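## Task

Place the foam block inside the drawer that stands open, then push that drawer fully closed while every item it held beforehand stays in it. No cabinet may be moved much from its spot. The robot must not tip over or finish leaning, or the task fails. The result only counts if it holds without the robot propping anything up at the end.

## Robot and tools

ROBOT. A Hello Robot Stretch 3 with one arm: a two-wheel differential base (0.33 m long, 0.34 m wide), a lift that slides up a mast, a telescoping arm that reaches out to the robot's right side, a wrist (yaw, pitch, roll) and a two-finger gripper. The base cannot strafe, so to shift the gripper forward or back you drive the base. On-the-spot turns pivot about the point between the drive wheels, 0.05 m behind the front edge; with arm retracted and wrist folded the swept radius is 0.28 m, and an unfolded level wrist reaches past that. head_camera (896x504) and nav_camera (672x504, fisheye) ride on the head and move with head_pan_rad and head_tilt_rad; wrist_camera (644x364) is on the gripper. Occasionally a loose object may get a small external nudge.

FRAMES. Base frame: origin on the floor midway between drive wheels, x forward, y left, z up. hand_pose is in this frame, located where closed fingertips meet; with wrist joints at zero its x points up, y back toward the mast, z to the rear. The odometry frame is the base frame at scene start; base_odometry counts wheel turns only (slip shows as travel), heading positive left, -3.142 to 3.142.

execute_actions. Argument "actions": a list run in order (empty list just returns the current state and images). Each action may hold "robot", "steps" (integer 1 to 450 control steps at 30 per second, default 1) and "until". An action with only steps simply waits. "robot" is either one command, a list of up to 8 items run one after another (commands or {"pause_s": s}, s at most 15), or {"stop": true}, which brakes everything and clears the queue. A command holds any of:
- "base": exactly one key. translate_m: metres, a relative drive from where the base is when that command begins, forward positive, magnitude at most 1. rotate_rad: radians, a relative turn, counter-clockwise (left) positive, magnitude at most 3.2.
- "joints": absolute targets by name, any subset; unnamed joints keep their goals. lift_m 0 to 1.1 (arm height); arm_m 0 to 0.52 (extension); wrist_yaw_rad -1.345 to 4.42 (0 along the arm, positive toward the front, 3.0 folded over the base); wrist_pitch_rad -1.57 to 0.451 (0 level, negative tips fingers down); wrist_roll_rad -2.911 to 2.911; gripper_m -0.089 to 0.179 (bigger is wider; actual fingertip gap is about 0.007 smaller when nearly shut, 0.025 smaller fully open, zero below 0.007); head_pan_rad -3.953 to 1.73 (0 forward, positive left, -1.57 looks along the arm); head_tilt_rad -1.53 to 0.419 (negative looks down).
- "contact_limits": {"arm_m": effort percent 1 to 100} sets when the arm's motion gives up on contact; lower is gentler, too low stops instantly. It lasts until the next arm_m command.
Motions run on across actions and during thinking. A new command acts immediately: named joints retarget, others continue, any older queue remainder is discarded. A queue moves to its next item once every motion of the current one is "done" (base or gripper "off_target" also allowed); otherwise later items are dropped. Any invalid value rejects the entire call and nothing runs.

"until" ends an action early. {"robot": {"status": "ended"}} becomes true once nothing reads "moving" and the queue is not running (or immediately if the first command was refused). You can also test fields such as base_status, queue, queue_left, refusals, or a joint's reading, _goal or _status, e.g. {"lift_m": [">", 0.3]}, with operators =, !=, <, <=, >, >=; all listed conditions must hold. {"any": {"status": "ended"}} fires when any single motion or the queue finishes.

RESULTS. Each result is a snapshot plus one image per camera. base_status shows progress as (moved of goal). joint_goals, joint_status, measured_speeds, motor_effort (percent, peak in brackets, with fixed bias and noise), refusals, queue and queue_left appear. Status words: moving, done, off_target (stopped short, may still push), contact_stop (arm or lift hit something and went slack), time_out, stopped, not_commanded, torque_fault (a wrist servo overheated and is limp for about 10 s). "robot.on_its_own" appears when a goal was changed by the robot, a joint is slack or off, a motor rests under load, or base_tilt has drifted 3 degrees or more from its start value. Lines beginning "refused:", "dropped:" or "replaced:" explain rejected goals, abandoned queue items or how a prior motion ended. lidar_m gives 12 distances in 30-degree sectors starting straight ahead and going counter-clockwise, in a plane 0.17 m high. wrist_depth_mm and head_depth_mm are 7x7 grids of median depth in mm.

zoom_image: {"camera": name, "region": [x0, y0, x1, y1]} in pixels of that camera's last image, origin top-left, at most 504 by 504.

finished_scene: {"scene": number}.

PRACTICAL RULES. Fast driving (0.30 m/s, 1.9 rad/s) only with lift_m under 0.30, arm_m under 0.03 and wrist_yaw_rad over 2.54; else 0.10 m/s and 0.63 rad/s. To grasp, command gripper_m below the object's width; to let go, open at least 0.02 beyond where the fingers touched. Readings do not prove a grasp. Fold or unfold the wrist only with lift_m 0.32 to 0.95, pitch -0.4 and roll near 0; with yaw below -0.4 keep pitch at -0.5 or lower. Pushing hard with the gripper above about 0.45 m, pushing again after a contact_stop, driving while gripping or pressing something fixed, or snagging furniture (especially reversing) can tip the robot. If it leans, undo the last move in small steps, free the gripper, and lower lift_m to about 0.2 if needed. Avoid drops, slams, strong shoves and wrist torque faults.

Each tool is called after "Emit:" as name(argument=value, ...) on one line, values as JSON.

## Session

Emit:
execute_actions(actions=[{"robot":{"joints":{"head_pan_rad":-1.0,"head_tilt_rad":-0.6}},"steps":450,"until":{"robot":{"status":"ended"}}}])

Scene clock: 1.10 s.
robot.base_odometry: x=+0.000 y=+0.000 heading=+0.000 (m, m, rad; robot's odometry frame)
robot.turned_by_wheels: +0.000 (rad since the last result)
robot.turned_by_imu: +0.000 (rad since the last result)
robot.base_tilt: forward=+1.1 right=-0.4 (deg)
robot.lidar_m: 2.31 2.01 1.42 2.30 2.73 2.18 2.04 1.74 1.26 1.43 2.02 2.02
robot.head_depth_mm: 1854 2087 2354 2134 1700 1419 1226 / 1822 2050 2312 2142 1714 1424 1228 / 1817 2017 2251 2161 1737 1441 1236 / 1782 1980 2230 2166 1742 1449 1238 / 1760 1953 2183 2191 1749 1459 1244 / 1726 1909 2124 2229 1761 1464 1253 / 1706 1895 2105 2251 1760 1475 1260
robot.base_status: not_commanded
robot.joint_positions: lift_m=+0.326 arm_m=+0.000 wrist_yaw_rad=+2.840 wrist_pitch_rad=-0.360 wrist_roll_rad=+0.000 gripper_m=+0.037 head_pan_rad=-0.993 head_tilt_rad=-0.592
robot.joint_goals: lift_m=+0.326 arm_m=+0.000 wrist_yaw_rad=+2.840 wrist_pitch_rad=-0.360 wrist_roll_rad=+0.000 gripper_m=+0.037 head_pan_rad=-1.000 head_tilt_rad=-0.600
robot.joint_status: lift_m=not_commanded arm_m=not_commanded wrist_yaw_rad=not_commanded wrist_pitch_rad=not_commanded wrist_roll_rad=not_commanded gripper_m=not_commanded head_pan_rad=done head_tilt_rad=done
robot.measured_speeds: translate_m=+0.000 rotate_rad=+0.000 lift_m=+0.000 arm_m=+0.000 wrist_yaw_rad=+0.000 wrist_pitch_rad=+0.000 wrist_roll_rad=+0.000 head_pan_rad=+0.000 head_tilt_rad=+0.000
robot: refusals=0 queue=done queue_left=0
robot.motor_effort: left_wheel=+0(0) right_wheel=+0(1) lift_m=+34(34) arm_m=-1(1) wrist_yaw_rad=+0(0) wrist_pitch_rad=+9(9) wrist_roll_rad=+0(0) gripper_m=+1(1) head_pan_rad=-3(43) head_tilt_rad=-3(28) (%)
robot.hand_pose: x=+0.0476 y=+0.0763 z=+0.3519 quat_wxyz=(+0.230, +0.707, +0.021, +0.669) (m; robot's base frame)
robot.wrist_depth_mm: - - - - - - - / - - - - - - - / - - - - - - - / - - - - - 940 888 / - 882 844 799 780 724 678 / - 690 672 636 - 588 572 / 581 - 531 533 512 510 487
pictures: head_camera (sideways: a quarter turn clockwise sets it upright), nav_camera (sideways: a quarter turn counterclockwise sets it upright), wrist_camera
camera_calibration (this result's frames):
head_camera: T_world_to_cam=[[-0.321055, 0.535406, -0.781194, 1.04377], [0.798419, 0.596656, 0.080796, -0.105753], [0.509363, -0.59778, -0.619038, 0.770158], [0, 0, 0, 1]] pos_world=[0.0272539, -0.0353597, 1.30069]
nav_camera: T_world_to_cam=[[0.367565, -0.439353, 0.819673, -1.03089], [-0.774863, -0.63207, 0.00867526, 0.0436388], [0.514279, -0.638323, -0.572766, 0.701486], [0, 0, 0, 1]] pos_world=[0.0519756, 0.0224306, 1.24641]
wrist_camera: T_world_to_cam=[[0.921616, -0.382906, -0.0633014, 0.00381236], [-0.23314, -0.415821, -0.879055, 0.390286], [0.310274, 0.82491, -0.472498, 0.251681], [0, 0, 0, 1]] pos_world=[0.00938797, -0.0438651, 0.462243]
Images, in order (width x height): head_camera 896x504, nav_camera 672x504, wrist_camera 644x364.

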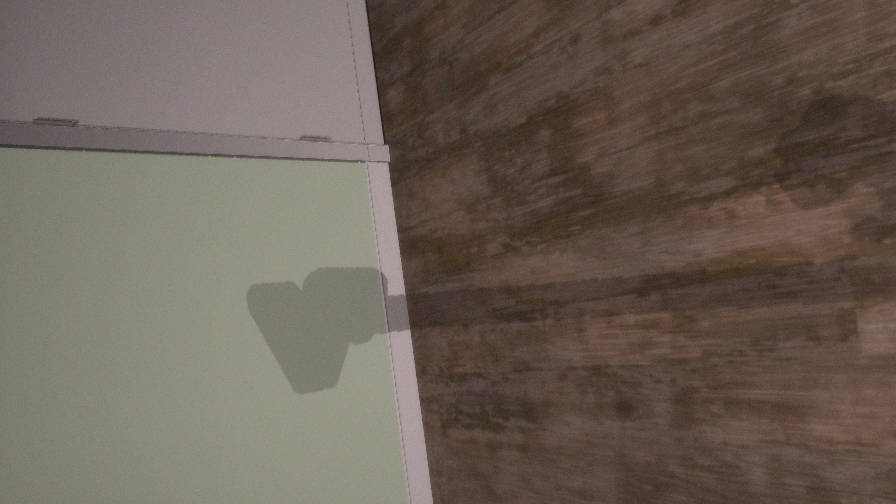

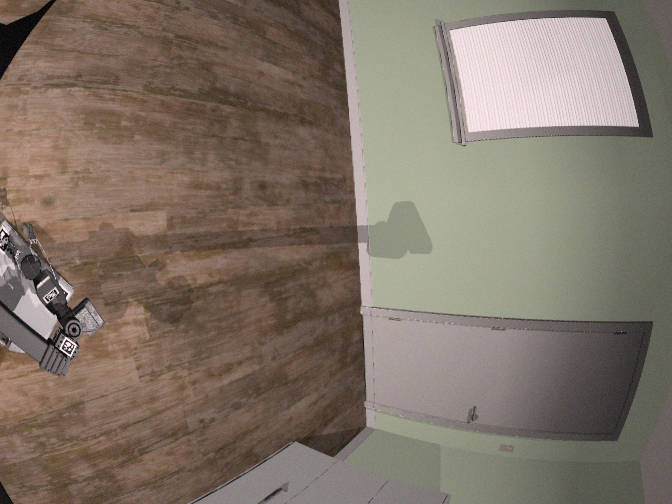

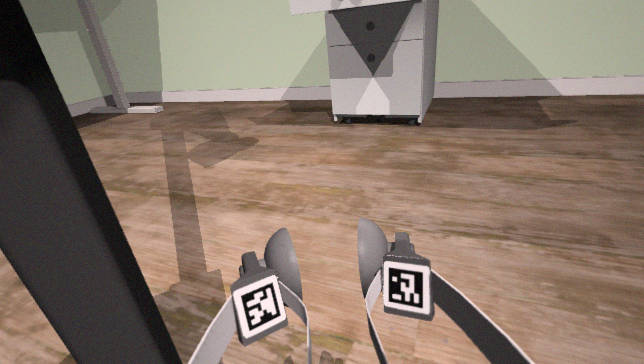

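Emit:
execute_actions(actions=[{"robot":{"base":{"rotate_rad":2.1},"joints":{"head_pan_rad":0,"head_tilt_rad":-0.45,"lift_m":0.28,"wrist_yaw_rad":3.0}},"steps":450,"until":{"robot":{"status":"ended"}}}])

Scene clock: 3.93 s.
robot.base_odometry: x=+0.000 y=+0.000 heading=+2.100 (m, m, rad; robot's odometry frame)
robot.turned_by_wheels: +2.100 (rad since the last result)
robot.turned_by_imu: +2.063 (rad since the last result)
robot.base_tilt: forward=+1.1 right=-0.4 (deg)
robot.lidar_m: 2.30 2.17 2.06 1.74 1.32 1.41 2.03 2.02 2.29 2.02 1.42 2.29
robot.head_depth_mm: 2619 2793 3143 2629 1975 1586 1322 / 2546 2727 3123 2665 1986 1582 1330 / 2494 2658 2983 2676 1995 1590 1329 / 2426 2539 2864 2582 2004 1606 1339 / 2395 2578 2854 2720 2026 1616 1347 / 2362 2513 2750 2750 2039 1615 1351 / 2282 2458 2692 2777 2054 1633 1367
robot.base_status: done (rotate_rad +2.0999 of +2.1000)
robot.joint_positions: lift_m=+0.281 arm_m=+0.000 wrist_yaw_rad=+2.998 wrist_pitch_rad=-0.360 wrist_roll_rad=+0.000 gripper_m=+0.037 head_pan_rad=-0.007 head_tilt_rad=-0.458
robot.joint_goals: lift_m=+0.280 arm_m=+0.000 wrist_yaw_rad=+3.000 wrist_pitch_rad=-0.360 wrist_roll_rad=+0.000 gripper_m=+0.037 head_pan_rad=+0.000 head_tilt_rad=-0.450
robot.joint_status: lift_m=done arm_m=not_commanded wrist_yaw_rad=done wrist_pitch_rad=not_commanded wrist_roll_rad=not_commanded gripper_m=not_commanded head_pan_rad=done head_tilt_rad=done
robot.measured_speeds: translate_m=+0.000 rotate_rad=+0.000 lift_m=+0.000 arm_m=+0.000 wrist_yaw_rad=+0.000 wrist_pitch_rad=+0.000 wrist_roll_rad=+0.000 head_pan_rad=+0.000 head_tilt_rad=+0.000
robot: refusals=0 queue=done queue_left=0
robot.motor_effort: left_wheel=-3(10) right_wheel=+2(13) lift_m=+18(35) arm_m=-1(1) wrist_yaw_rad=+1(4) wrist_pitch_rad=+10(10) wrist_roll_rad=+1(0) gripper_m=+1(0) head_pan_rad=+3(42) head_tilt_rad=+5(18) (%)
robot.hand_pose: x=+0.0119 y=+0.0844 z=+0.3065 quat_wxyz=(+0.177, +0.703, +0.077, +0.685) (m; robot's base frame)
robot.wrist_depth_mm: 890 - - - - - - / 938 - - - - - - / 999 - - - - - - / - - - 937 889 836 804 / 837 761 747 716 692 649 631 / 654 626 - 569 - 538 512 / 525 511 - 495 462 451 437
pictures: head_camera (sideways: a quarter turn clockwise sets it upright), nav_camera (sideways: a quarter turn counterclockwise sets it upright), wrist_camera
camera_calibration (this result's frames):
head_camera: T_world_to_cam=[[-0.512999, 0.0272142, -0.857957, 1.14503], [-0.066832, 0.995197, 0.0715284, -0.088423], [0.855783, 0.0940331, -0.508717, 0.624517], [0, 0, 0, 1]] pos_world=[0.0470367, -0.00188794, 1.30641]
nav_camera: T_world_to_cam=[[0.45393, 0.0646355, 0.88869, -1.12142], [0.0969525, -0.995027, 0.0228476, 0.0198671], [0.885747, 0.0757895, -0.457939, 0.549819], [0, 0, 0, 1]] pos_world=[0.0201209, 0.0505816, 1.24793]
wrist_camera: T_world_to_cam=[[0.97048, -0.232734, -0.0632796, 0.0236722], [-0.164653, -0.447605, -0.878942, 0.347185], [0.176236, 0.863415, -0.472711, 0.233035], [0, 0, 0, 1]] pos_world=[-0.00687768, -0.0402953, 0.416812]
Images, in order (width x height): head_camera 896x504, nav_camera 672x504, wrist_camera 644x364.

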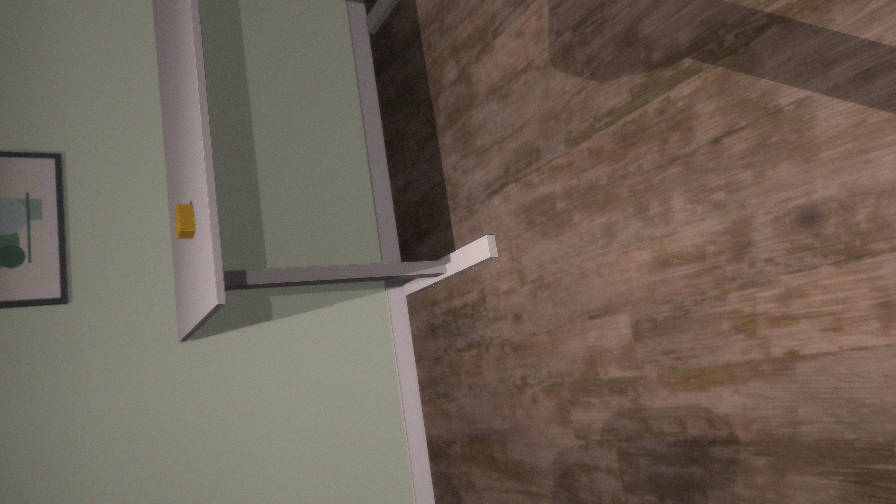

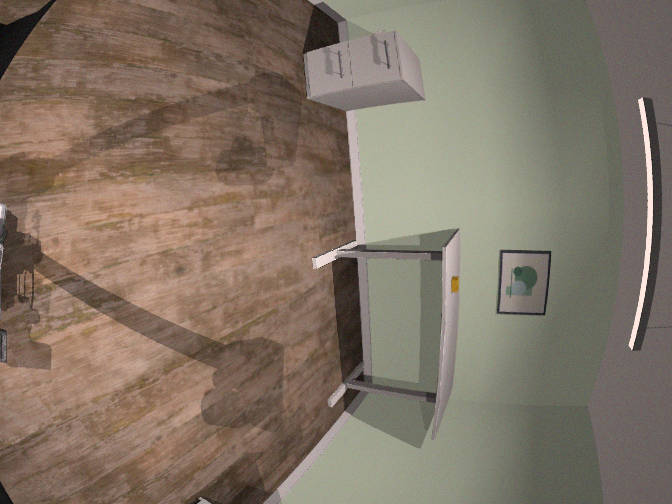

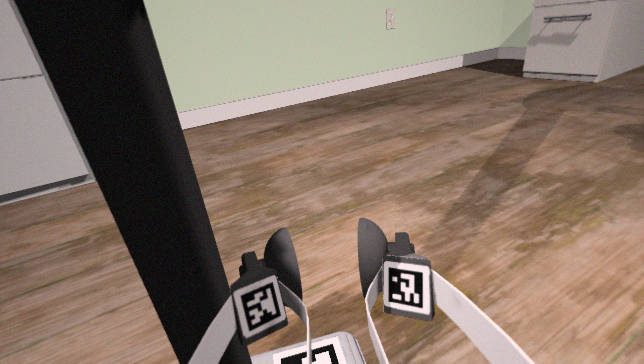

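Emit:
execute_actions(actions=[{"robot":[{"base":{"rotate_rad":-0.08}},{"base":{"translate_m":1.0}}],"steps":450,"until":{"robot":{"translate_m":[">",0.65]}}},{"robot":[{"base":{"translate_m":1.0}},{"base":{"rotate_rad":1.97},"joints":{"head_pan_rad":-1.6,"head_tilt_rad":-0.6}},{"joints":{"lift_m":0.93}}],"steps":450,"until":{"robot":{"lift_m":[">",0.4]}}},{"robot":{"joints":{"wrist_yaw_rad":1.6,"gripper_m":0.17,"lift_m":1.08}},"steps":10}])

Emit:
execute_actions(actions=[{"steps":450,"until":{"robot":{"lift_m":[">",1.06]}}},{"robot":{"joints":{"wrist_yaw_rad":0,"arm_m":0.05}},"steps":450,"until":{"robot":{"status":"ended"}}}])

Scene clock: 16.63 s.
robot.base_odometry: x=-0.717 y=+1.486 heading=-2.293 (m, m, rad; robot's odometry frame)
robot.turned_by_wheels: +1.890 (rad since the last result)
robot.turned_by_imu: +1.858 (rad since the last result)
robot.base_tilt: forward=+1.1 right=-0.5 (deg)
robot.lidar_m: 2.33 2.43 2.62 3.53 1.31 1.44 1.42 1.31 1.25 0.75 1.25 1.43
robot.head_depth_mm: 1021 1084 744 563 1618 1432 1228 / 1028 1087 749 570 1622 1435 1237 / 1027 1092 671 573 1633 1443 1239 / 1034 1097 769 577 1598 1382 1241 / 1036 1097 778 582 1118 1424 1249 / 1040 1137 785 585 1667 1456 1249 / 1043 1159 1263 591 1676 1476 1269
robot.base_status: done (rotate_rad +1.9699 of +1.9700)
robot.joint_positions: lift_m=+0.440 arm_m=+0.000 wrist_yaw_rad=+2.870 wrist_pitch_rad=-0.360 wrist_roll_rad=+0.000 gripper_m=+0.055 head_pan_rad=-1.593 head_tilt_rad=-0.593
robot.joint_goals: lift_m=+1.080 arm_m=+0.000 wrist_yaw_rad=+1.600 wrist_pitch_rad=-0.360 wrist_roll_rad=+0.000 gripper_m=+0.170 head_pan_rad=-1.600 head_tilt_rad=-0.600
robot.joint_status: lift_m=moving arm_m=not_commanded wrist_yaw_rad=moving wrist_pitch_rad=not_commanded wrist_roll_rad=not_commanded gripper_m=moving head_pan_rad=done head_tilt_rad=done
robot.measured_speeds: translate_m=+0.000 rotate_rad=+0.000 lift_m=+0.110 arm_m=+0.000 wrist_yaw_rad=-0.839 wrist_pitch_rad=+0.000 wrist_roll_rad=+0.000 head_pan_rad=+0.000 head_tilt_rad=+0.000
robot: refusals=0 queue=running queue_left=0
robot.motor_effort: left_wheel=-3(12) right_wheel=+3(13) lift_m=+49(50) arm_m=-1(1) wrist_yaw_rad=-2(1) wrist_pitch_rad=+10(9) wrist_roll_rad=+0(0) gripper_m=+92(91) head_pan_rad=-4(41) head_tilt_rad=-2(15) (%)
robot.hand_pose: x=+0.0408 y=+0.0782 z=+0.4657 quat_wxyz=(+0.220, +0.706, +0.032, +0.672) (m; robot's base frame)
robot.wrist_depth_mm: - - - - - - - / - - - - - - - / - - - - - - - / - - - - - - - / - - - 993 978 902 872 / 911 - 852 803 - 749 721 / 728 - 659 666 643 628 600
pictures: head_camera (sideways: a quarter turn clockwise sets it upright), nav_camera (sideways: a quarter turn counterclockwise sets it upright), wrist_camera
camera_calibration (this result's frames):
head_camera: T_world_to_cam=[[0.0374963, 0.623814, -0.780673, 1.04091], [0.99587, 0.0413186, 0.080849, -0.107026], [0.082691, -0.78048, -0.619688, 0.773606], [0, 0, 0, 1]] pos_world=[0.00358387, -0.0411264, 1.30066]
nav_camera: T_world_to_cam=[[0.0551379, -0.570854, 0.819198, -1.02837], [-0.996435, -0.0839218, 0.00858674, 0.0451056], [0.0638468, -0.816751, -0.573446, 0.70512], [0, 0, 0, 1]] pos_world=[0.0566273, -0.00735613, 1.2464]
wrist_camera: T_world_to_cam=[[0.932819, -0.354746, -0.0632806, 0.0152997], [-0.220459, -0.422917, -0.878942, 0.489522], [0.285039, 0.833844, -0.472712, 0.306387], [0, 0, 0, 1]] pos_world=[0.00631561, -0.0430239, 0.576063]
Images, in order (width x height): head_camera 896x504, nav_camera 672x504, wrist_camera 644x364.

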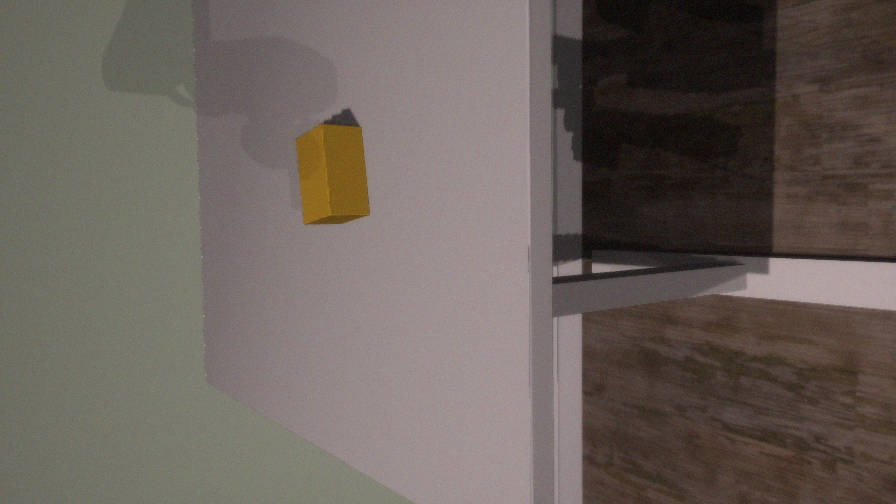

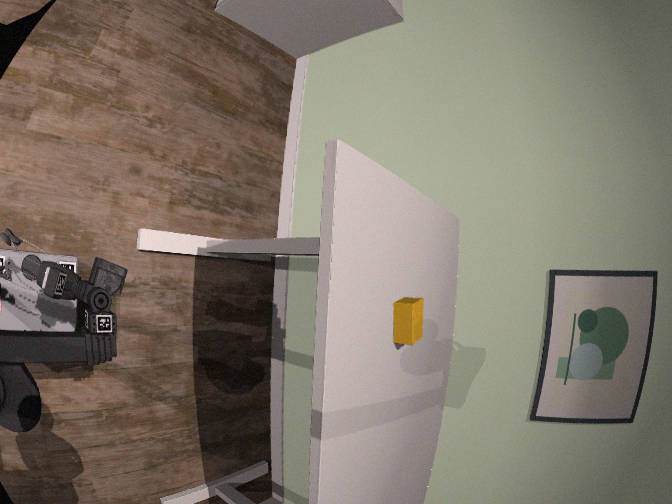

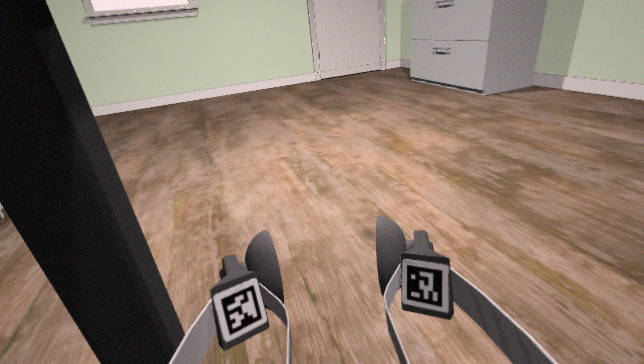

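Scene clock: 24.10 s.
robot.base_odometry: x=-0.717 y=+1.486 heading=-2.293 (m, m, rad; robot's odometry frame)
robot.turned_by_wheels: +0.000 (rad since the last result)
robot.turned_by_imu: -0.001 (rad since the last result)
robot.base_tilt: forward=+1.2 right=-0.4 (deg)
robot.lidar_m: 2.33 2.42 2.63 3.53 1.31 1.45 1.42 1.32 1.24 0.75 1.25 1.44
robot.head_depth_mm: - - - - 1625 1421 1230 / - - - - 1645 1434 1235 / - - - - 1640 1435 1237 / 1033 1099 811 578 1592 1377 1232 / 1040 1095 816 582 1121 1424 1242 / 1037 1142 786 587 1672 1471 1250 / 1043 1161 1265 589 1674 1478 1259
robot.base_status: done (rotate_rad +1.9699 of +1.9700)
robot.joint_positions: lift_m=+1.079 arm_m=+0.050 wrist_yaw_rad=+0.003 wrist_pitch_rad=-0.360 wrist_roll_rad=+0.000 gripper_m=+0.170 head_pan_rad=-1.593 head_tilt_rad=-0.593
robot.joint_goals: lift_m=+1.080 arm_m=+0.050 wrist_yaw_rad=+0.000 wrist_pitch_rad=-0.360 wrist_roll_rad=+0.000 gripper_m=+0.170 head_pan_rad=-1.600 head_tilt_rad=-0.600
robot.joint_status: lift_m=done arm_m=done wrist_yaw_rad=done wrist_pitch_rad=not_commanded wrist_roll_rad=not_commanded gripper_m=done head_pan_rad=done head_tilt_rad=done
robot.measured_speeds: translate_m=+0.000 rotate_rad=+0.000 lift_m=+0.000 arm_m=+0.000 wrist_yaw_rad=+0.000 wrist_pitch_rad=+0.000 wrist_roll_rad=+0.000 head_pan_rad=+0.000 head_tilt_rad=+0.000
robot: refusals=0 queue=done queue_left=0
robot.motor_effort: left_wheel=-3(3) right_wheel=+3(2) lift_m=+48(50) arm_m=+4(5) wrist_yaw_rad=-2(2) wrist_pitch_rad=+10(9) wrist_roll_rad=+0(1) gripper_m=+0(98) head_pan_rad=-3(4) head_tilt_rad=-2(2) (%)
robot.hand_pose: x=-0.0209 y=-0.4260 z=+1.1053 quat_wxyz=(+0.696, +0.128, -0.695, -0.126) (m; robot's base frame)
robot.wrist_depth_mm: 769 800 799 823 839 843 872 / 825 846 863 886 893 933 938 / 884 898 903 899 834 763 717 / 918 946 639 611 571 542 511 / - 553 480 414 437 427 405 / - 412 381 363 356 333 341 / - 318 315 305 298 288 276
pictures: head_camera (sideways: a quarter turn clockwise sets it upright), nav_camera (sideways: a quarter turn counterclockwise sets it upright), wrist_camera
camera_calibration (this result's frames):
head_camera: T_world_to_cam=[[0.0374977, 0.623814, -0.780673, 1.04091], [0.99587, 0.0413165, 0.080849, -0.107026], [0.0826894, -0.78048, -0.619688, 0.773606], [0, 0, 0, 1]] pos_world=[0.00358378, -0.0411264, 1.30066]
nav_camera: T_world_to_cam=[[0.0551367, -0.570854, 0.819198, -1.02837], [-0.996436, -0.0839197, 0.00858673, 0.0451057], [0.0638451, -0.816751, -0.573446, 0.70512], [0, 0, 0, 1]] pos_world=[0.0566273, -0.00735624, 1.2464]
wrist_camera: T_world_to_cam=[[-0.994035, 0.0888298, -0.0632804, 0.0831455], [0.09767, 0.466821, -0.878942, 1.21049], [-0.0485356, -0.879879, -0.472712, 0.309744], [0, 0, 0, 1]] pos_world=[-0.0205452, -0.299929, 1.21563]
Images, in order (width x height): head_camera 896x504, nav_camera 672x504, wrist_camera 644x364.

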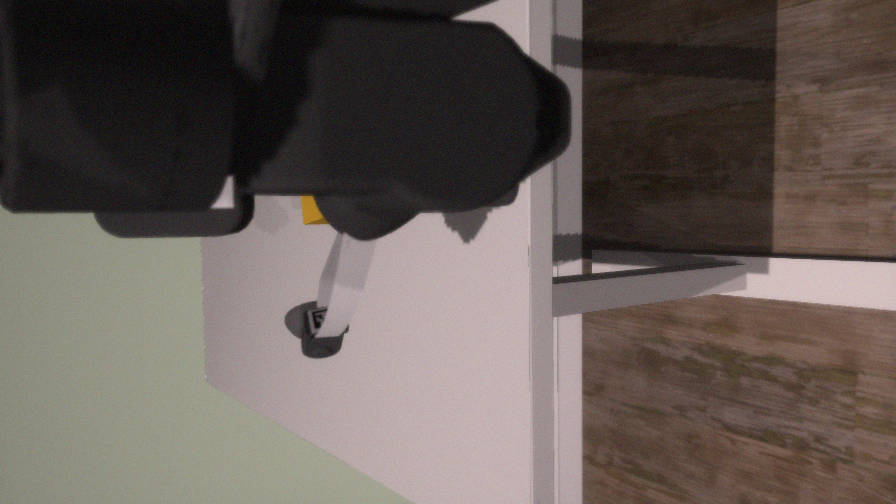

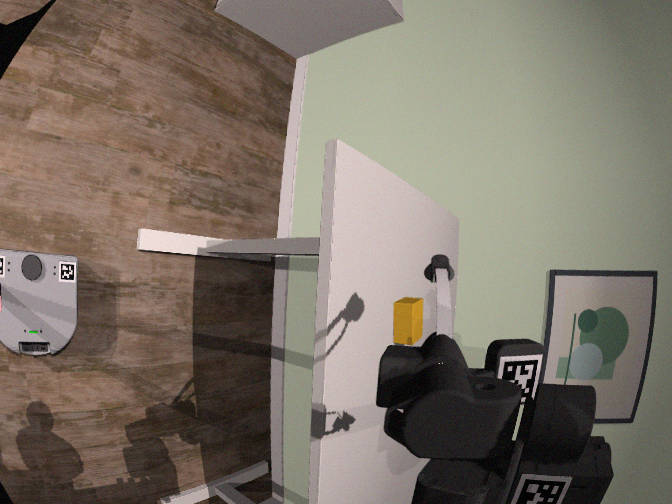

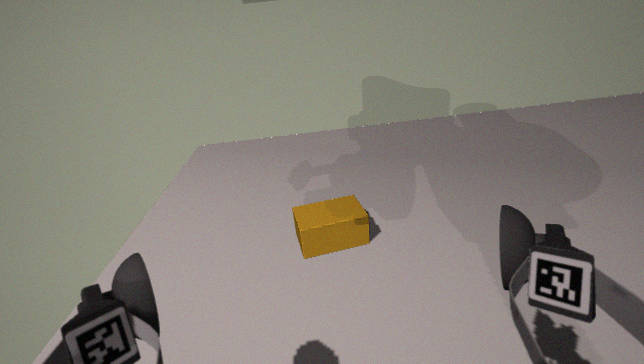

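Emit:
execute_actions(actions=[{"robot":{"base":{"translate_m":-0.055},"joints":{"wrist_pitch_rad":-0.9,"wrist_yaw_rad":0.25,"arm_m":0.32,"lift_m":1.08}},"steps":450,"until":{"robot":{"status":"ended"}}}])

Scene clock: 27.30 s.
robot.base_odometry: x=-0.680 y=+1.528 heading=-2.293 (m, m, rad; robot's odometry frame)
robot.turned_by_wheels: +0.000 (rad since the last result)
robot.turned_by_imu: +0.000 (rad since the last result)
robot.base_tilt: forward=+1.2 right=-0.5 (deg)
robot.lidar_m: 2.39 2.49 2.70 3.52 1.28 1.41 1.36 1.27 1.24 0.76 0.77 1.49
robot.head_depth_mm: 1005 1079 747 564 1620 1427 1228 / - 1048 750 569 1626 1443 1230 / - - 694 573 1639 1435 1237 / 1035 1098 676 577 1641 1443 1241 / 1033 1099 779 582 1096 1322 1226 / 1039 1106 783 586 1670 1461 1254 / 1042 1164 793 590 1673 1469 1259
robot.base_status: done (translate_m -0.0550 of -0.0550)
robot.joint_positions: lift_m=+1.079 arm_m=+0.320 wrist_yaw_rad=+0.249 wrist_pitch_rad=-0.907 wrist_roll_rad=+0.000 gripper_m=+0.170 head_pan_rad=-1.593 head_tilt_rad=-0.593
robot.joint_goals: lift_m=+1.080 arm_m=+0.320 wrist_yaw_rad=+0.250 wrist_pitch_rad=-0.900 wrist_roll_rad=+0.000 gripper_m=+0.170 head_pan_rad=-1.600 head_tilt_rad=-0.600
robot.joint_status: lift_m=done arm_m=done wrist_yaw_rad=done wrist_pitch_rad=done wrist_roll_rad=not_commanded gripper_m=done head_pan_rad=done head_tilt_rad=done
robot.measured_speeds: translate_m=+0.000 rotate_rad=+0.000 lift_m=+0.000 arm_m=+0.000 wrist_yaw_rad=+0.000 wrist_pitch_rad=+0.000 wrist_roll_rad=+0.000 head_pan_rad=+0.000 head_tilt_rad=+0.000
robot: refusals=0 queue=done queue_left=0
robot.motor_effort: left_wheel=-2(9) right_wheel=+3(5) lift_m=+49(50) arm_m=+4(4) wrist_yaw_rad=+1(2) wrist_pitch_rad=+4(11) wrist_roll_rad=+0(0) gripper_m=+0(1) head_pan_rad=-4(4) head_tilt_rad=-3(3) (%)
robot.hand_pose: x=+0.0126 y=-0.5994 z=+1.0015 quat_wxyz=(+0.669, +0.386, -0.592, -0.229) (m; robot's base frame)
robot.wrist_depth_mm: 789 376 368 361 357 352 342 / 873 327 322 315 310 305 300 / 292 288 284 280 275 273 269 / 262 257 252 198 239 245 243 / 236 233 230 210 220 225 220 / 215 217 210 208 206 201 205 / 200 194 194 192 190 189 185
pictures: head_camera (sideways: a quarter turn clockwise sets it upright), nav_camera (sideways: a quarter turn counterclockwise sets it upright), wrist_camera
camera_calibration (this result's frames):
head_camera: T_world_to_cam=[[0.037599, 0.623808, -0.780673, 1.04091], [0.995876, 0.0411546, 0.080849, -0.107026], [0.0825625, -0.780493, -0.619688, 0.773607], [0, 0, 0, 1]] pos_world=[0.0035771, -0.041126, 1.30066]
nav_camera: T_world_to_cam=[[0.0550439, -0.570863, 0.819198, -1.02837], [-0.996449, -0.0837578, 0.00858674, 0.0451057], [0.0637124, -0.816762, -0.573446, 0.70512], [0, 0, 0, 1]] pos_world=[0.0566261, -0.00736445, 1.2464]
wrist_camera: T_world_to_cam=[[-0.990622, -0.13648, -0.00641357, -0.0667644], [-0.1143, 0.853517, -0.508373, 1.06028], [0.0748571, -0.502873, -0.861113, 0.723129], [0, 0, 0, 1]] pos_world=[0.000919665, -0.550434, 1.16128]
Images, in order (width x height): head_camera 896x504, nav_camera 672x504, wrist_camera 644x364.

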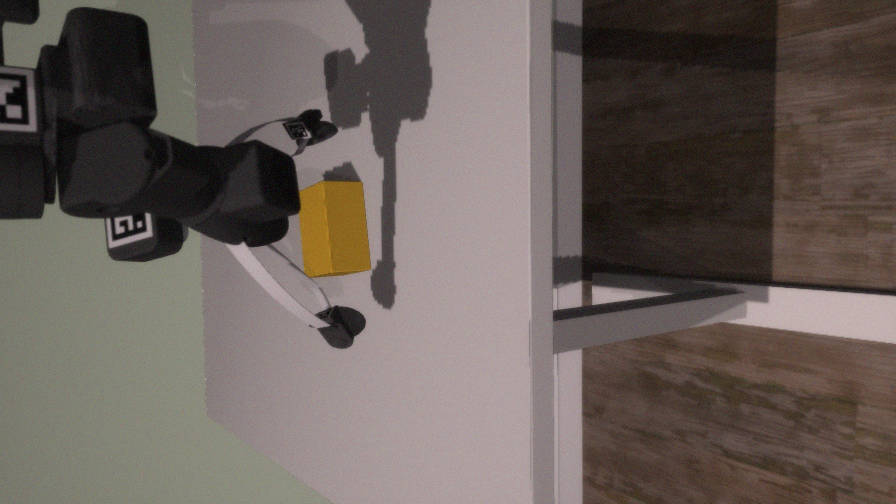

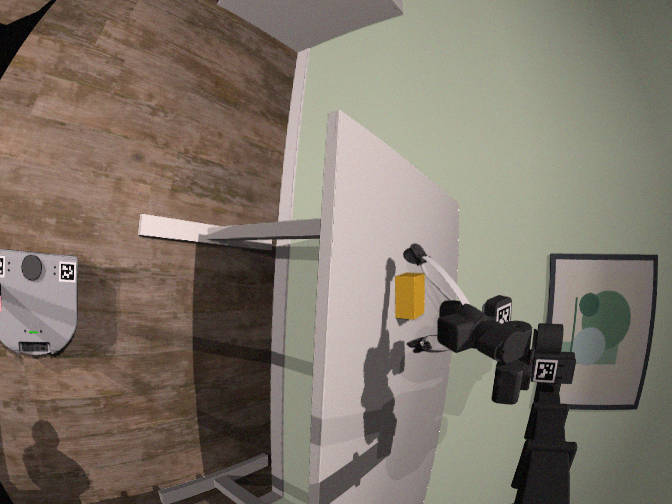

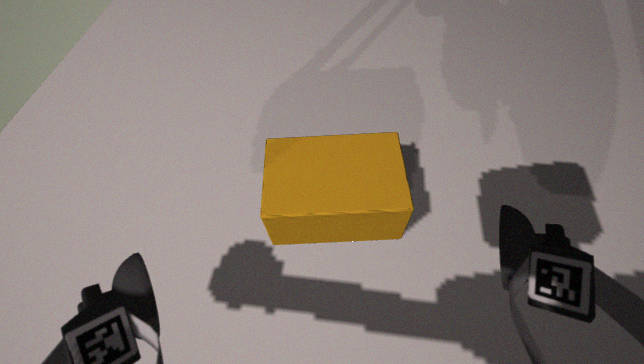

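Emit:
execute_actions(actions=[{"robot":[{"joints":{"lift_m":1.041,"arm_m":0.382,"gripper_m":0.15}},{"joints":{"gripper_m":0.06}},{"joints":{"lift_m":1.09}},{"joints":{"arm_m":0.0,"wrist_yaw_rad":0,"head_pan_rad":-2.7,"head_tilt_rad":-0.6},"base":{"rotate_rad":-1.57}}],"steps":450,"until":{"robot":{"status":"ended"}}}])

Scene clock: 35.13 s.
robot.base_odometry: x=-0.680 y=+1.528 heading=+2.420 (m, m, rad; robot's odometry frame)
robot.turned_by_wheels: -1.570 (rad since the last result)
robot.turned_by_imu: -1.550 (rad since the last result)
robot.base_tilt: forward=+1.1 right=-0.5 (deg)
robot.lidar_m: 0.76 0.77 1.49 2.39 2.49 2.73 3.52 1.28 1.41 1.36 1.27 1.24
robot.head_depth_mm: - - - 2113 1702 1430 1236 / - - - 2138 1718 1434 1228 / - - - 2013 1720 1441 1240 / - - 1522 1771 1736 1451 1244 / - - 1457 1590 1741 1460 1251 / - - 1518 1733 1764 1465 1254 / - - 1647 1826 1720 1467 1260
robot.base_status: done (rotate_rad -1.5699 of -1.5700)
robot.joint_positions: lift_m=+1.089 arm_m=+0.000 wrist_yaw_rad=+0.001 wrist_pitch_rad=-0.909 wrist_roll_rad=+0.000 gripper_m=+0.061 head_pan_rad=-2.693 head_tilt_rad=-0.593
robot.joint_goals: lift_m=+1.090 arm_m=+0.000 wrist_yaw_rad=+0.000 wrist_pitch_rad=-0.900 wrist_roll_rad=+0.000 gripper_m=+0.060 head_pan_rad=-2.700 head_tilt_rad=-0.600
robot.joint_status: lift_m=done arm_m=done wrist_yaw_rad=done wrist_pitch_rad=done wrist_roll_rad=not_commanded gripper_m=done head_pan_rad=done head_tilt_rad=done
robot.measured_speeds: translate_m=+0.000 rotate_rad=+0.000 lift_m=+0.000 arm_m=+0.000 wrist_yaw_rad=+0.000 wrist_pitch_rad=+0.000 wrist_roll_rad=+0.000 head_pan_rad=+0.000 head_tilt_rad=+0.000
robot: refusals=0 queue=done queue_left=0
robot.motor_effort: left_wheel=+3(9) right_wheel=-2(9) lift_m=+49(47) arm_m=-5(5) wrist_yaw_rad=-1(3) wrist_pitch_rad=+6(6) wrist_roll_rad=+0(0) gripper_m=-20(98) head_pan_rad=-4(45) head_tilt_rad=-3(0) (%)
robot.hand_pose: x=-0.0214 y=-0.2836 z=+1.0111 quat_wxyz=(+0.636, +0.311, -0.635, -0.311) (m; robot's base frame)
robot.wrist_depth_mm: - - - - - - - / - - - - - - - / - - - - - - - / - - - - - - - / - - 146 140 138 - - / - - 129 128 126 - - / - - - - - - -
pictures: head_camera (sideways: a quarter turn clockwise sets it upright), nav_camera (sideways: a quarter turn counterclockwise sets it upright), wrist_camera
camera_calibration (this result's frames):
head_camera: T_world_to_cam=[[0.573004, 0.249525, -0.780643, 1.0376], [0.488491, -0.868815, 0.080852, -0.103935], [-0.65806, -0.427666, -0.619725, 0.778173], [0, 0, 0, 1]] pos_world=[-0.0316944, -0.0164101, 1.30065]
nav_camera: T_world_to_cam=[[-0.483793, -0.308065, 0.819171, -1.02505], [-0.526721, 0.849995, 0.00858167, 0.042247], [-0.698935, -0.427323, -0.573485, 0.709823], [0, 0, 0, 1]] pos_world=[0.0224627, -0.0483669, 1.2464]
wrist_camera: T_world_to_cam=[[-0.993875, 0.110342, -0.00611051, 0.0123013], [0.0982488, 0.856928, -0.505986, 0.794819], [-0.0505953, -0.503487, -0.86252, 0.891322], [0, 0, 0, 1]] pos_world=[-0.0207673, -0.23369, 1.17103]
Images, in order (width x height): head_camera 896x504, nav_camera 672x504, wrist_camera 644x364.

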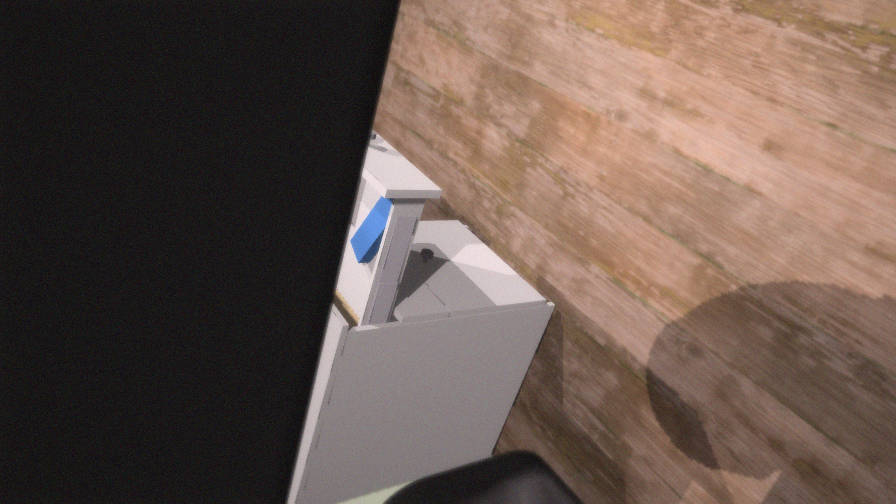

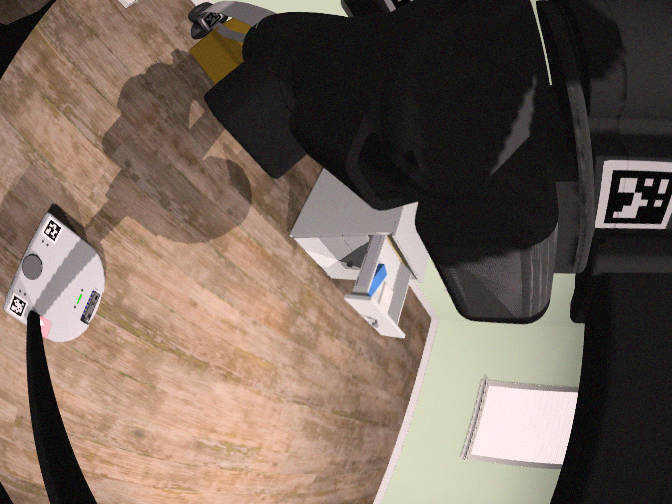

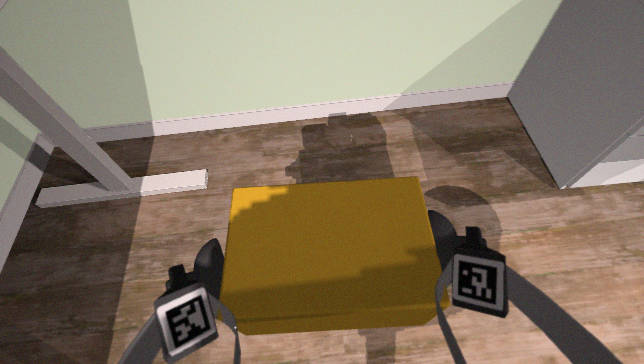

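Emit:
execute_actions(actions=[{"robot":[{"base":{"rotate_rad":0.09}},{"base":{"translate_m":-1},"joints":{"head_pan_rad":-1.6,"head_tilt_rad":-0.9,"lift_m":0.8,"arm_m":0.15}}],"steps":450,"until":{"robot":{"translate_m":["<",-0.15]}}},{"robot":[{"base":{"translate_m":-1}},{"base":{"rotate_rad":-0.09}}],"steps":450,"until":{"robot":{"status":"ended"}}}])

Scene clock: 50.17 s.
robot.base_odometry: x=+0.251 y=+0.847 heading=+2.420 (m, m, rad; robot's odometry frame)
robot.turned_by_wheels: +0.000 (rad since the last result)
robot.turned_by_imu: -0.002 (rad since the last result)
robot.base_tilt: forward=+1.1 right=-0.5 (deg)
robot.lidar_m: 1.90 2.25 2.37 2.23 2.10 2.49 2.41 1.74 0.67 0.65 1.30 1.79
robot.head_depth_mm: 1156 1089 937 - 768 1234 1131 / 1161 1070 942 - 778 1244 1141 / 1168 1079 931 - 792 1248 1155 / 1167 1092 937 922 828 1255 1134 / 1171 1366 1601 1595 1368 1269 1145 / 1177 1376 1663 1627 1426 1272 1151 / 1178 1373 1662 1637 1437 1276 1155
robot.base_status: done (rotate_rad -0.0899 of -0.0900)
robot.joint_positions: lift_m=+0.801 arm_m=+0.150 wrist_yaw_rad=+0.001 wrist_pitch_rad=-0.910 wrist_roll_rad=+0.000 gripper_m=+0.061 head_pan_rad=-1.607 head_tilt_rad=-0.889
robot.joint_goals: lift_m=+0.800 arm_m=+0.150 wrist_yaw_rad=+0.000 wrist_pitch_rad=-0.900 wrist_roll_rad=+0.000 gripper_m=+0.060 head_pan_rad=-1.600 head_tilt_rad=-0.900
robot.joint_status: lift_m=done arm_m=done wrist_yaw_rad=done wrist_pitch_rad=done wrist_roll_rad=not_commanded gripper_m=done head_pan_rad=done head_tilt_rad=done
robot.measured_speeds: translate_m=+0.000 rotate_rad=+0.000 lift_m=+0.000 arm_m=+0.000 wrist_yaw_rad=+0.000 wrist_pitch_rad=+0.000 wrist_roll_rad=+0.000 head_pan_rad=+0.000 head_tilt_rad=+0.000
robot: refusals=0 queue=done queue_left=0
robot.motor_effort: left_wheel=+3(8) right_wheel=-2(6) lift_m=+18(48) arm_m=+4(3) wrist_yaw_rad=+0(0) wrist_pitch_rad=+6(6) wrist_roll_rad=+0(0) gripper_m=-20(20) head_pan_rad=+4(41) head_tilt_rad=-5(23) (%)
robot.hand_pose: x=-0.0215 y=-0.4330 z=+0.7222 quat_wxyz=(+0.635, +0.311, -0.635, -0.311) (m; robot's base frame)
robot.wrist_depth_mm: 823 863 415 409 397 406 - / 961 968 360 363 356 365 - / - - 459 475 475 458 - / - - 430 396 412 404 - / 965 984 145 140 139 372 934 / 912 867 129 128 127 - 810 / 816 820 296 303 318 320 285
pictures: head_camera (sideways: a quarter turn clockwise sets it upright), nav_camera (sideways: a quarter turn counterclockwise sets it upright), wrist_camera
camera_calibration (this result's frames):
head_camera: T_world_to_cam=[[0.053494, 0.82358, -0.564672, 0.75934], [0.995397, 0.00104929, 0.095829, -0.126492], [0.0795154, -0.567199, -0.819733, 1.03378], [0, 0, 0, 1]] pos_world=[0.00308772, -0.0388834, 1.28833]
nav_camera: T_world_to_cam=[[0.0393798, -0.785537, 0.617561, -0.765486], [-0.997437, -0.0678498, -0.0227015, 0.0858429], [0.0597342, -0.615084, -0.786195, 0.981857], [0, 0, 0, 1]] pos_world=[0.0571171, 0.00843206, 1.24661]
wrist_camera: T_world_to_cam=[[-0.993855, 0.110522, -0.00608088, 0.0270517], [0.0984021, 0.857045, -0.505758, 0.776566], [-0.0506856, -0.503248, -0.862654, 0.567164], [0, 0, 0, 1]] pos_world=[-0.0207832, -0.383117, 0.882185]
Images, in order (width x height): head_camera 896x504, nav_camera 672x504, wrist_camera 644x364.

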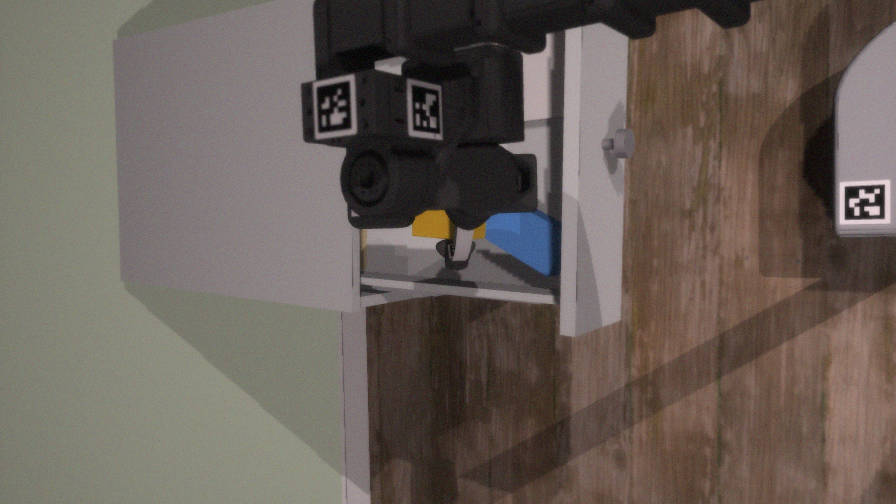

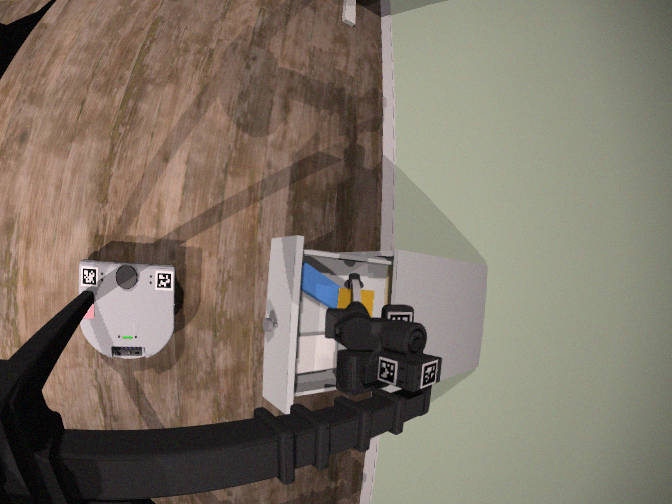

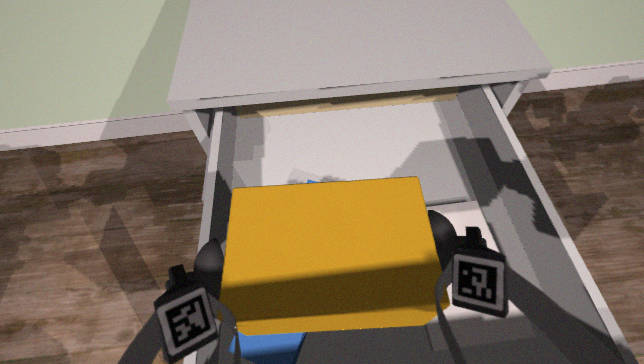

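Emit:
execute_actions(actions=[{"robot":{"base":{"translate_m":-0.1},"joints":{"arm_m":0.03,"lift_m":0.75}},"steps":450,"until":{"robot":{"status":"ended"}}}])

Scene clock: 52.67 s.
robot.base_odometry: x=+0.326 y=+0.781 heading=+2.420 (m, m, rad; robot's odometry frame)
robot.turned_by_wheels: +0.000 (rad since the last result)
robot.turned_by_imu: +0.000 (rad since the last result)
robot.base_tilt: forward=+1.1 right=-0.5 (deg)
robot.lidar_m: 2.00 2.32 2.52 2.08 2.09 2.39 2.31 1.74 0.67 0.65 0.68 1.79
robot.head_depth_mm: 1159 1354 1638 1557 1436 - 1122 / 1163 1095 922 915 850 - 1147 / 1165 1081 934 940 - - 1152 / 1170 1091 938 926 851 1257 1143 / 1171 1103 950 938 822 1263 1140 / 1171 1369 1611 1601 855 1271 1154 / 1176 1376 1657 1642 1446 1280 1160
robot.base_status: done (translate_m -0.1000 of -0.1000)
robot.joint_positions: lift_m=+0.751 arm_m=+0.030 wrist_yaw_rad=+0.001 wrist_pitch_rad=-0.910 wrist_roll_rad=+0.000 gripper_m=+0.061 head_pan_rad=-1.607 head_tilt_rad=-0.889
robot.joint_goals: lift_m=+0.750 arm_m=+0.030 wrist_yaw_rad=+0.000 wrist_pitch_rad=-0.900 wrist_roll_rad=+0.000 gripper_m=+0.060 head_pan_rad=-1.600 head_tilt_rad=-0.900
robot.joint_status: lift_m=done arm_m=done wrist_yaw_rad=done wrist_pitch_rad=done wrist_roll_rad=not_commanded gripper_m=done head_pan_rad=done head_tilt_rad=done
robot.measured_speeds: translate_m=+0.000 rotate_rad=+0.000 lift_m=+0.000 arm_m=+0.000 wrist_yaw_rad=+0.000 wrist_pitch_rad=+0.000 wrist_roll_rad=+0.000 head_pan_rad=+0.000 head_tilt_rad=+0.000
robot: refusals=0 queue=done queue_left=0
robot.motor_effort: left_wheel=+2(5) right_wheel=-2(7) lift_m=+19(18) arm_m=-5(6) wrist_yaw_rad=-1(1) wrist_pitch_rad=+6(6) wrist_roll_rad=+0(0) gripper_m=-21(20) head_pan_rad=+3(4) head_tilt_rad=-5(4) (%)
robot.hand_pose: x=-0.0215 y=-0.3135 z=+0.6722 quat_wxyz=(+0.635, +0.311, -0.635, -0.311) (m; robot's base frame)
robot.wrist_depth_mm: 971 442 489 501 503 - - / - 459 468 466 462 - - / - 406 385 399 394 - - / - 343 357 357 321 980 944 / 923 315 145 139 139 226 893 / 233 242 129 128 126 - 796 / 769 772 742 744 724 733 722
pictures: head_camera (sideways: a quarter turn clockwise sets it upright), nav_camera (sideways: a quarter turn counterclockwise sets it upright), wrist_camera
camera_calibration (this result's frames):
head_camera: T_world_to_cam=[[0.0533889, 0.823604, -0.564646, 0.759307], [0.995397, 0.00117411, 0.0958302, -0.126493], [0.0795891, -0.567164, -0.819751, 1.03381], [0, 0, 0, 1]] pos_world=[0.00309273, -0.0388833, 1.28832]
nav_camera: T_world_to_cam=[[0.03948, -0.785551, 0.617537, -0.765455], [-0.997428, -0.0679771, -0.0227047, 0.085847], [0.0598141, -0.615052, -0.786214, 0.981881], [0, 0, 0, 1]] pos_world=[0.0571161, 0.00844033, 1.24661]
wrist_camera: T_world_to_cam=[[-0.993855, 0.110523, -0.00606261, 0.0135308], [0.0984021, 0.857128, -0.505617, 0.648797], [-0.0506857, -0.503107, -0.862737, 0.58423], [0, 0, 0, 1]] pos_world=[-0.0207832, -0.263667, 0.832162]
Images, in order (width x height): head_camera 896x504, nav_camera 672x504, wrist_camera 644x364.

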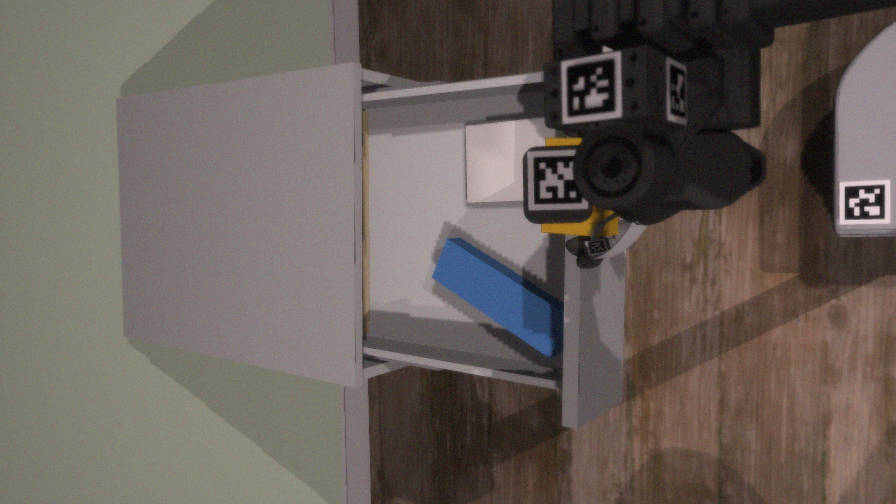

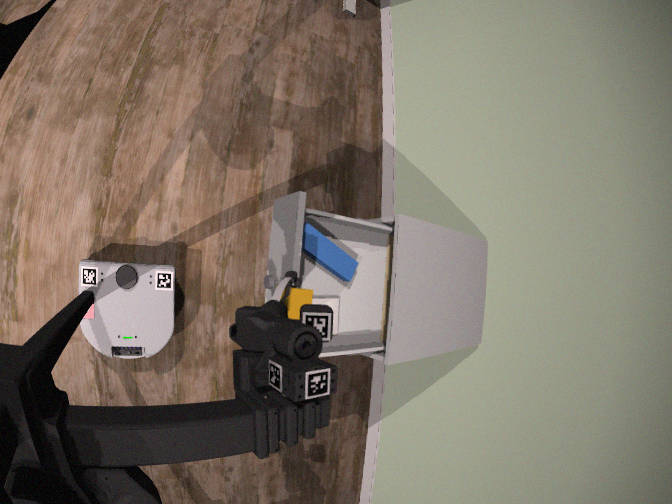

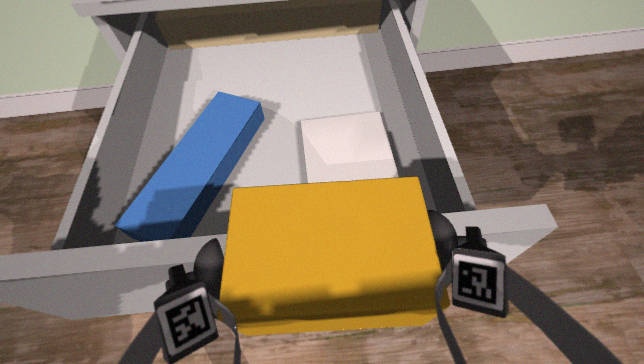

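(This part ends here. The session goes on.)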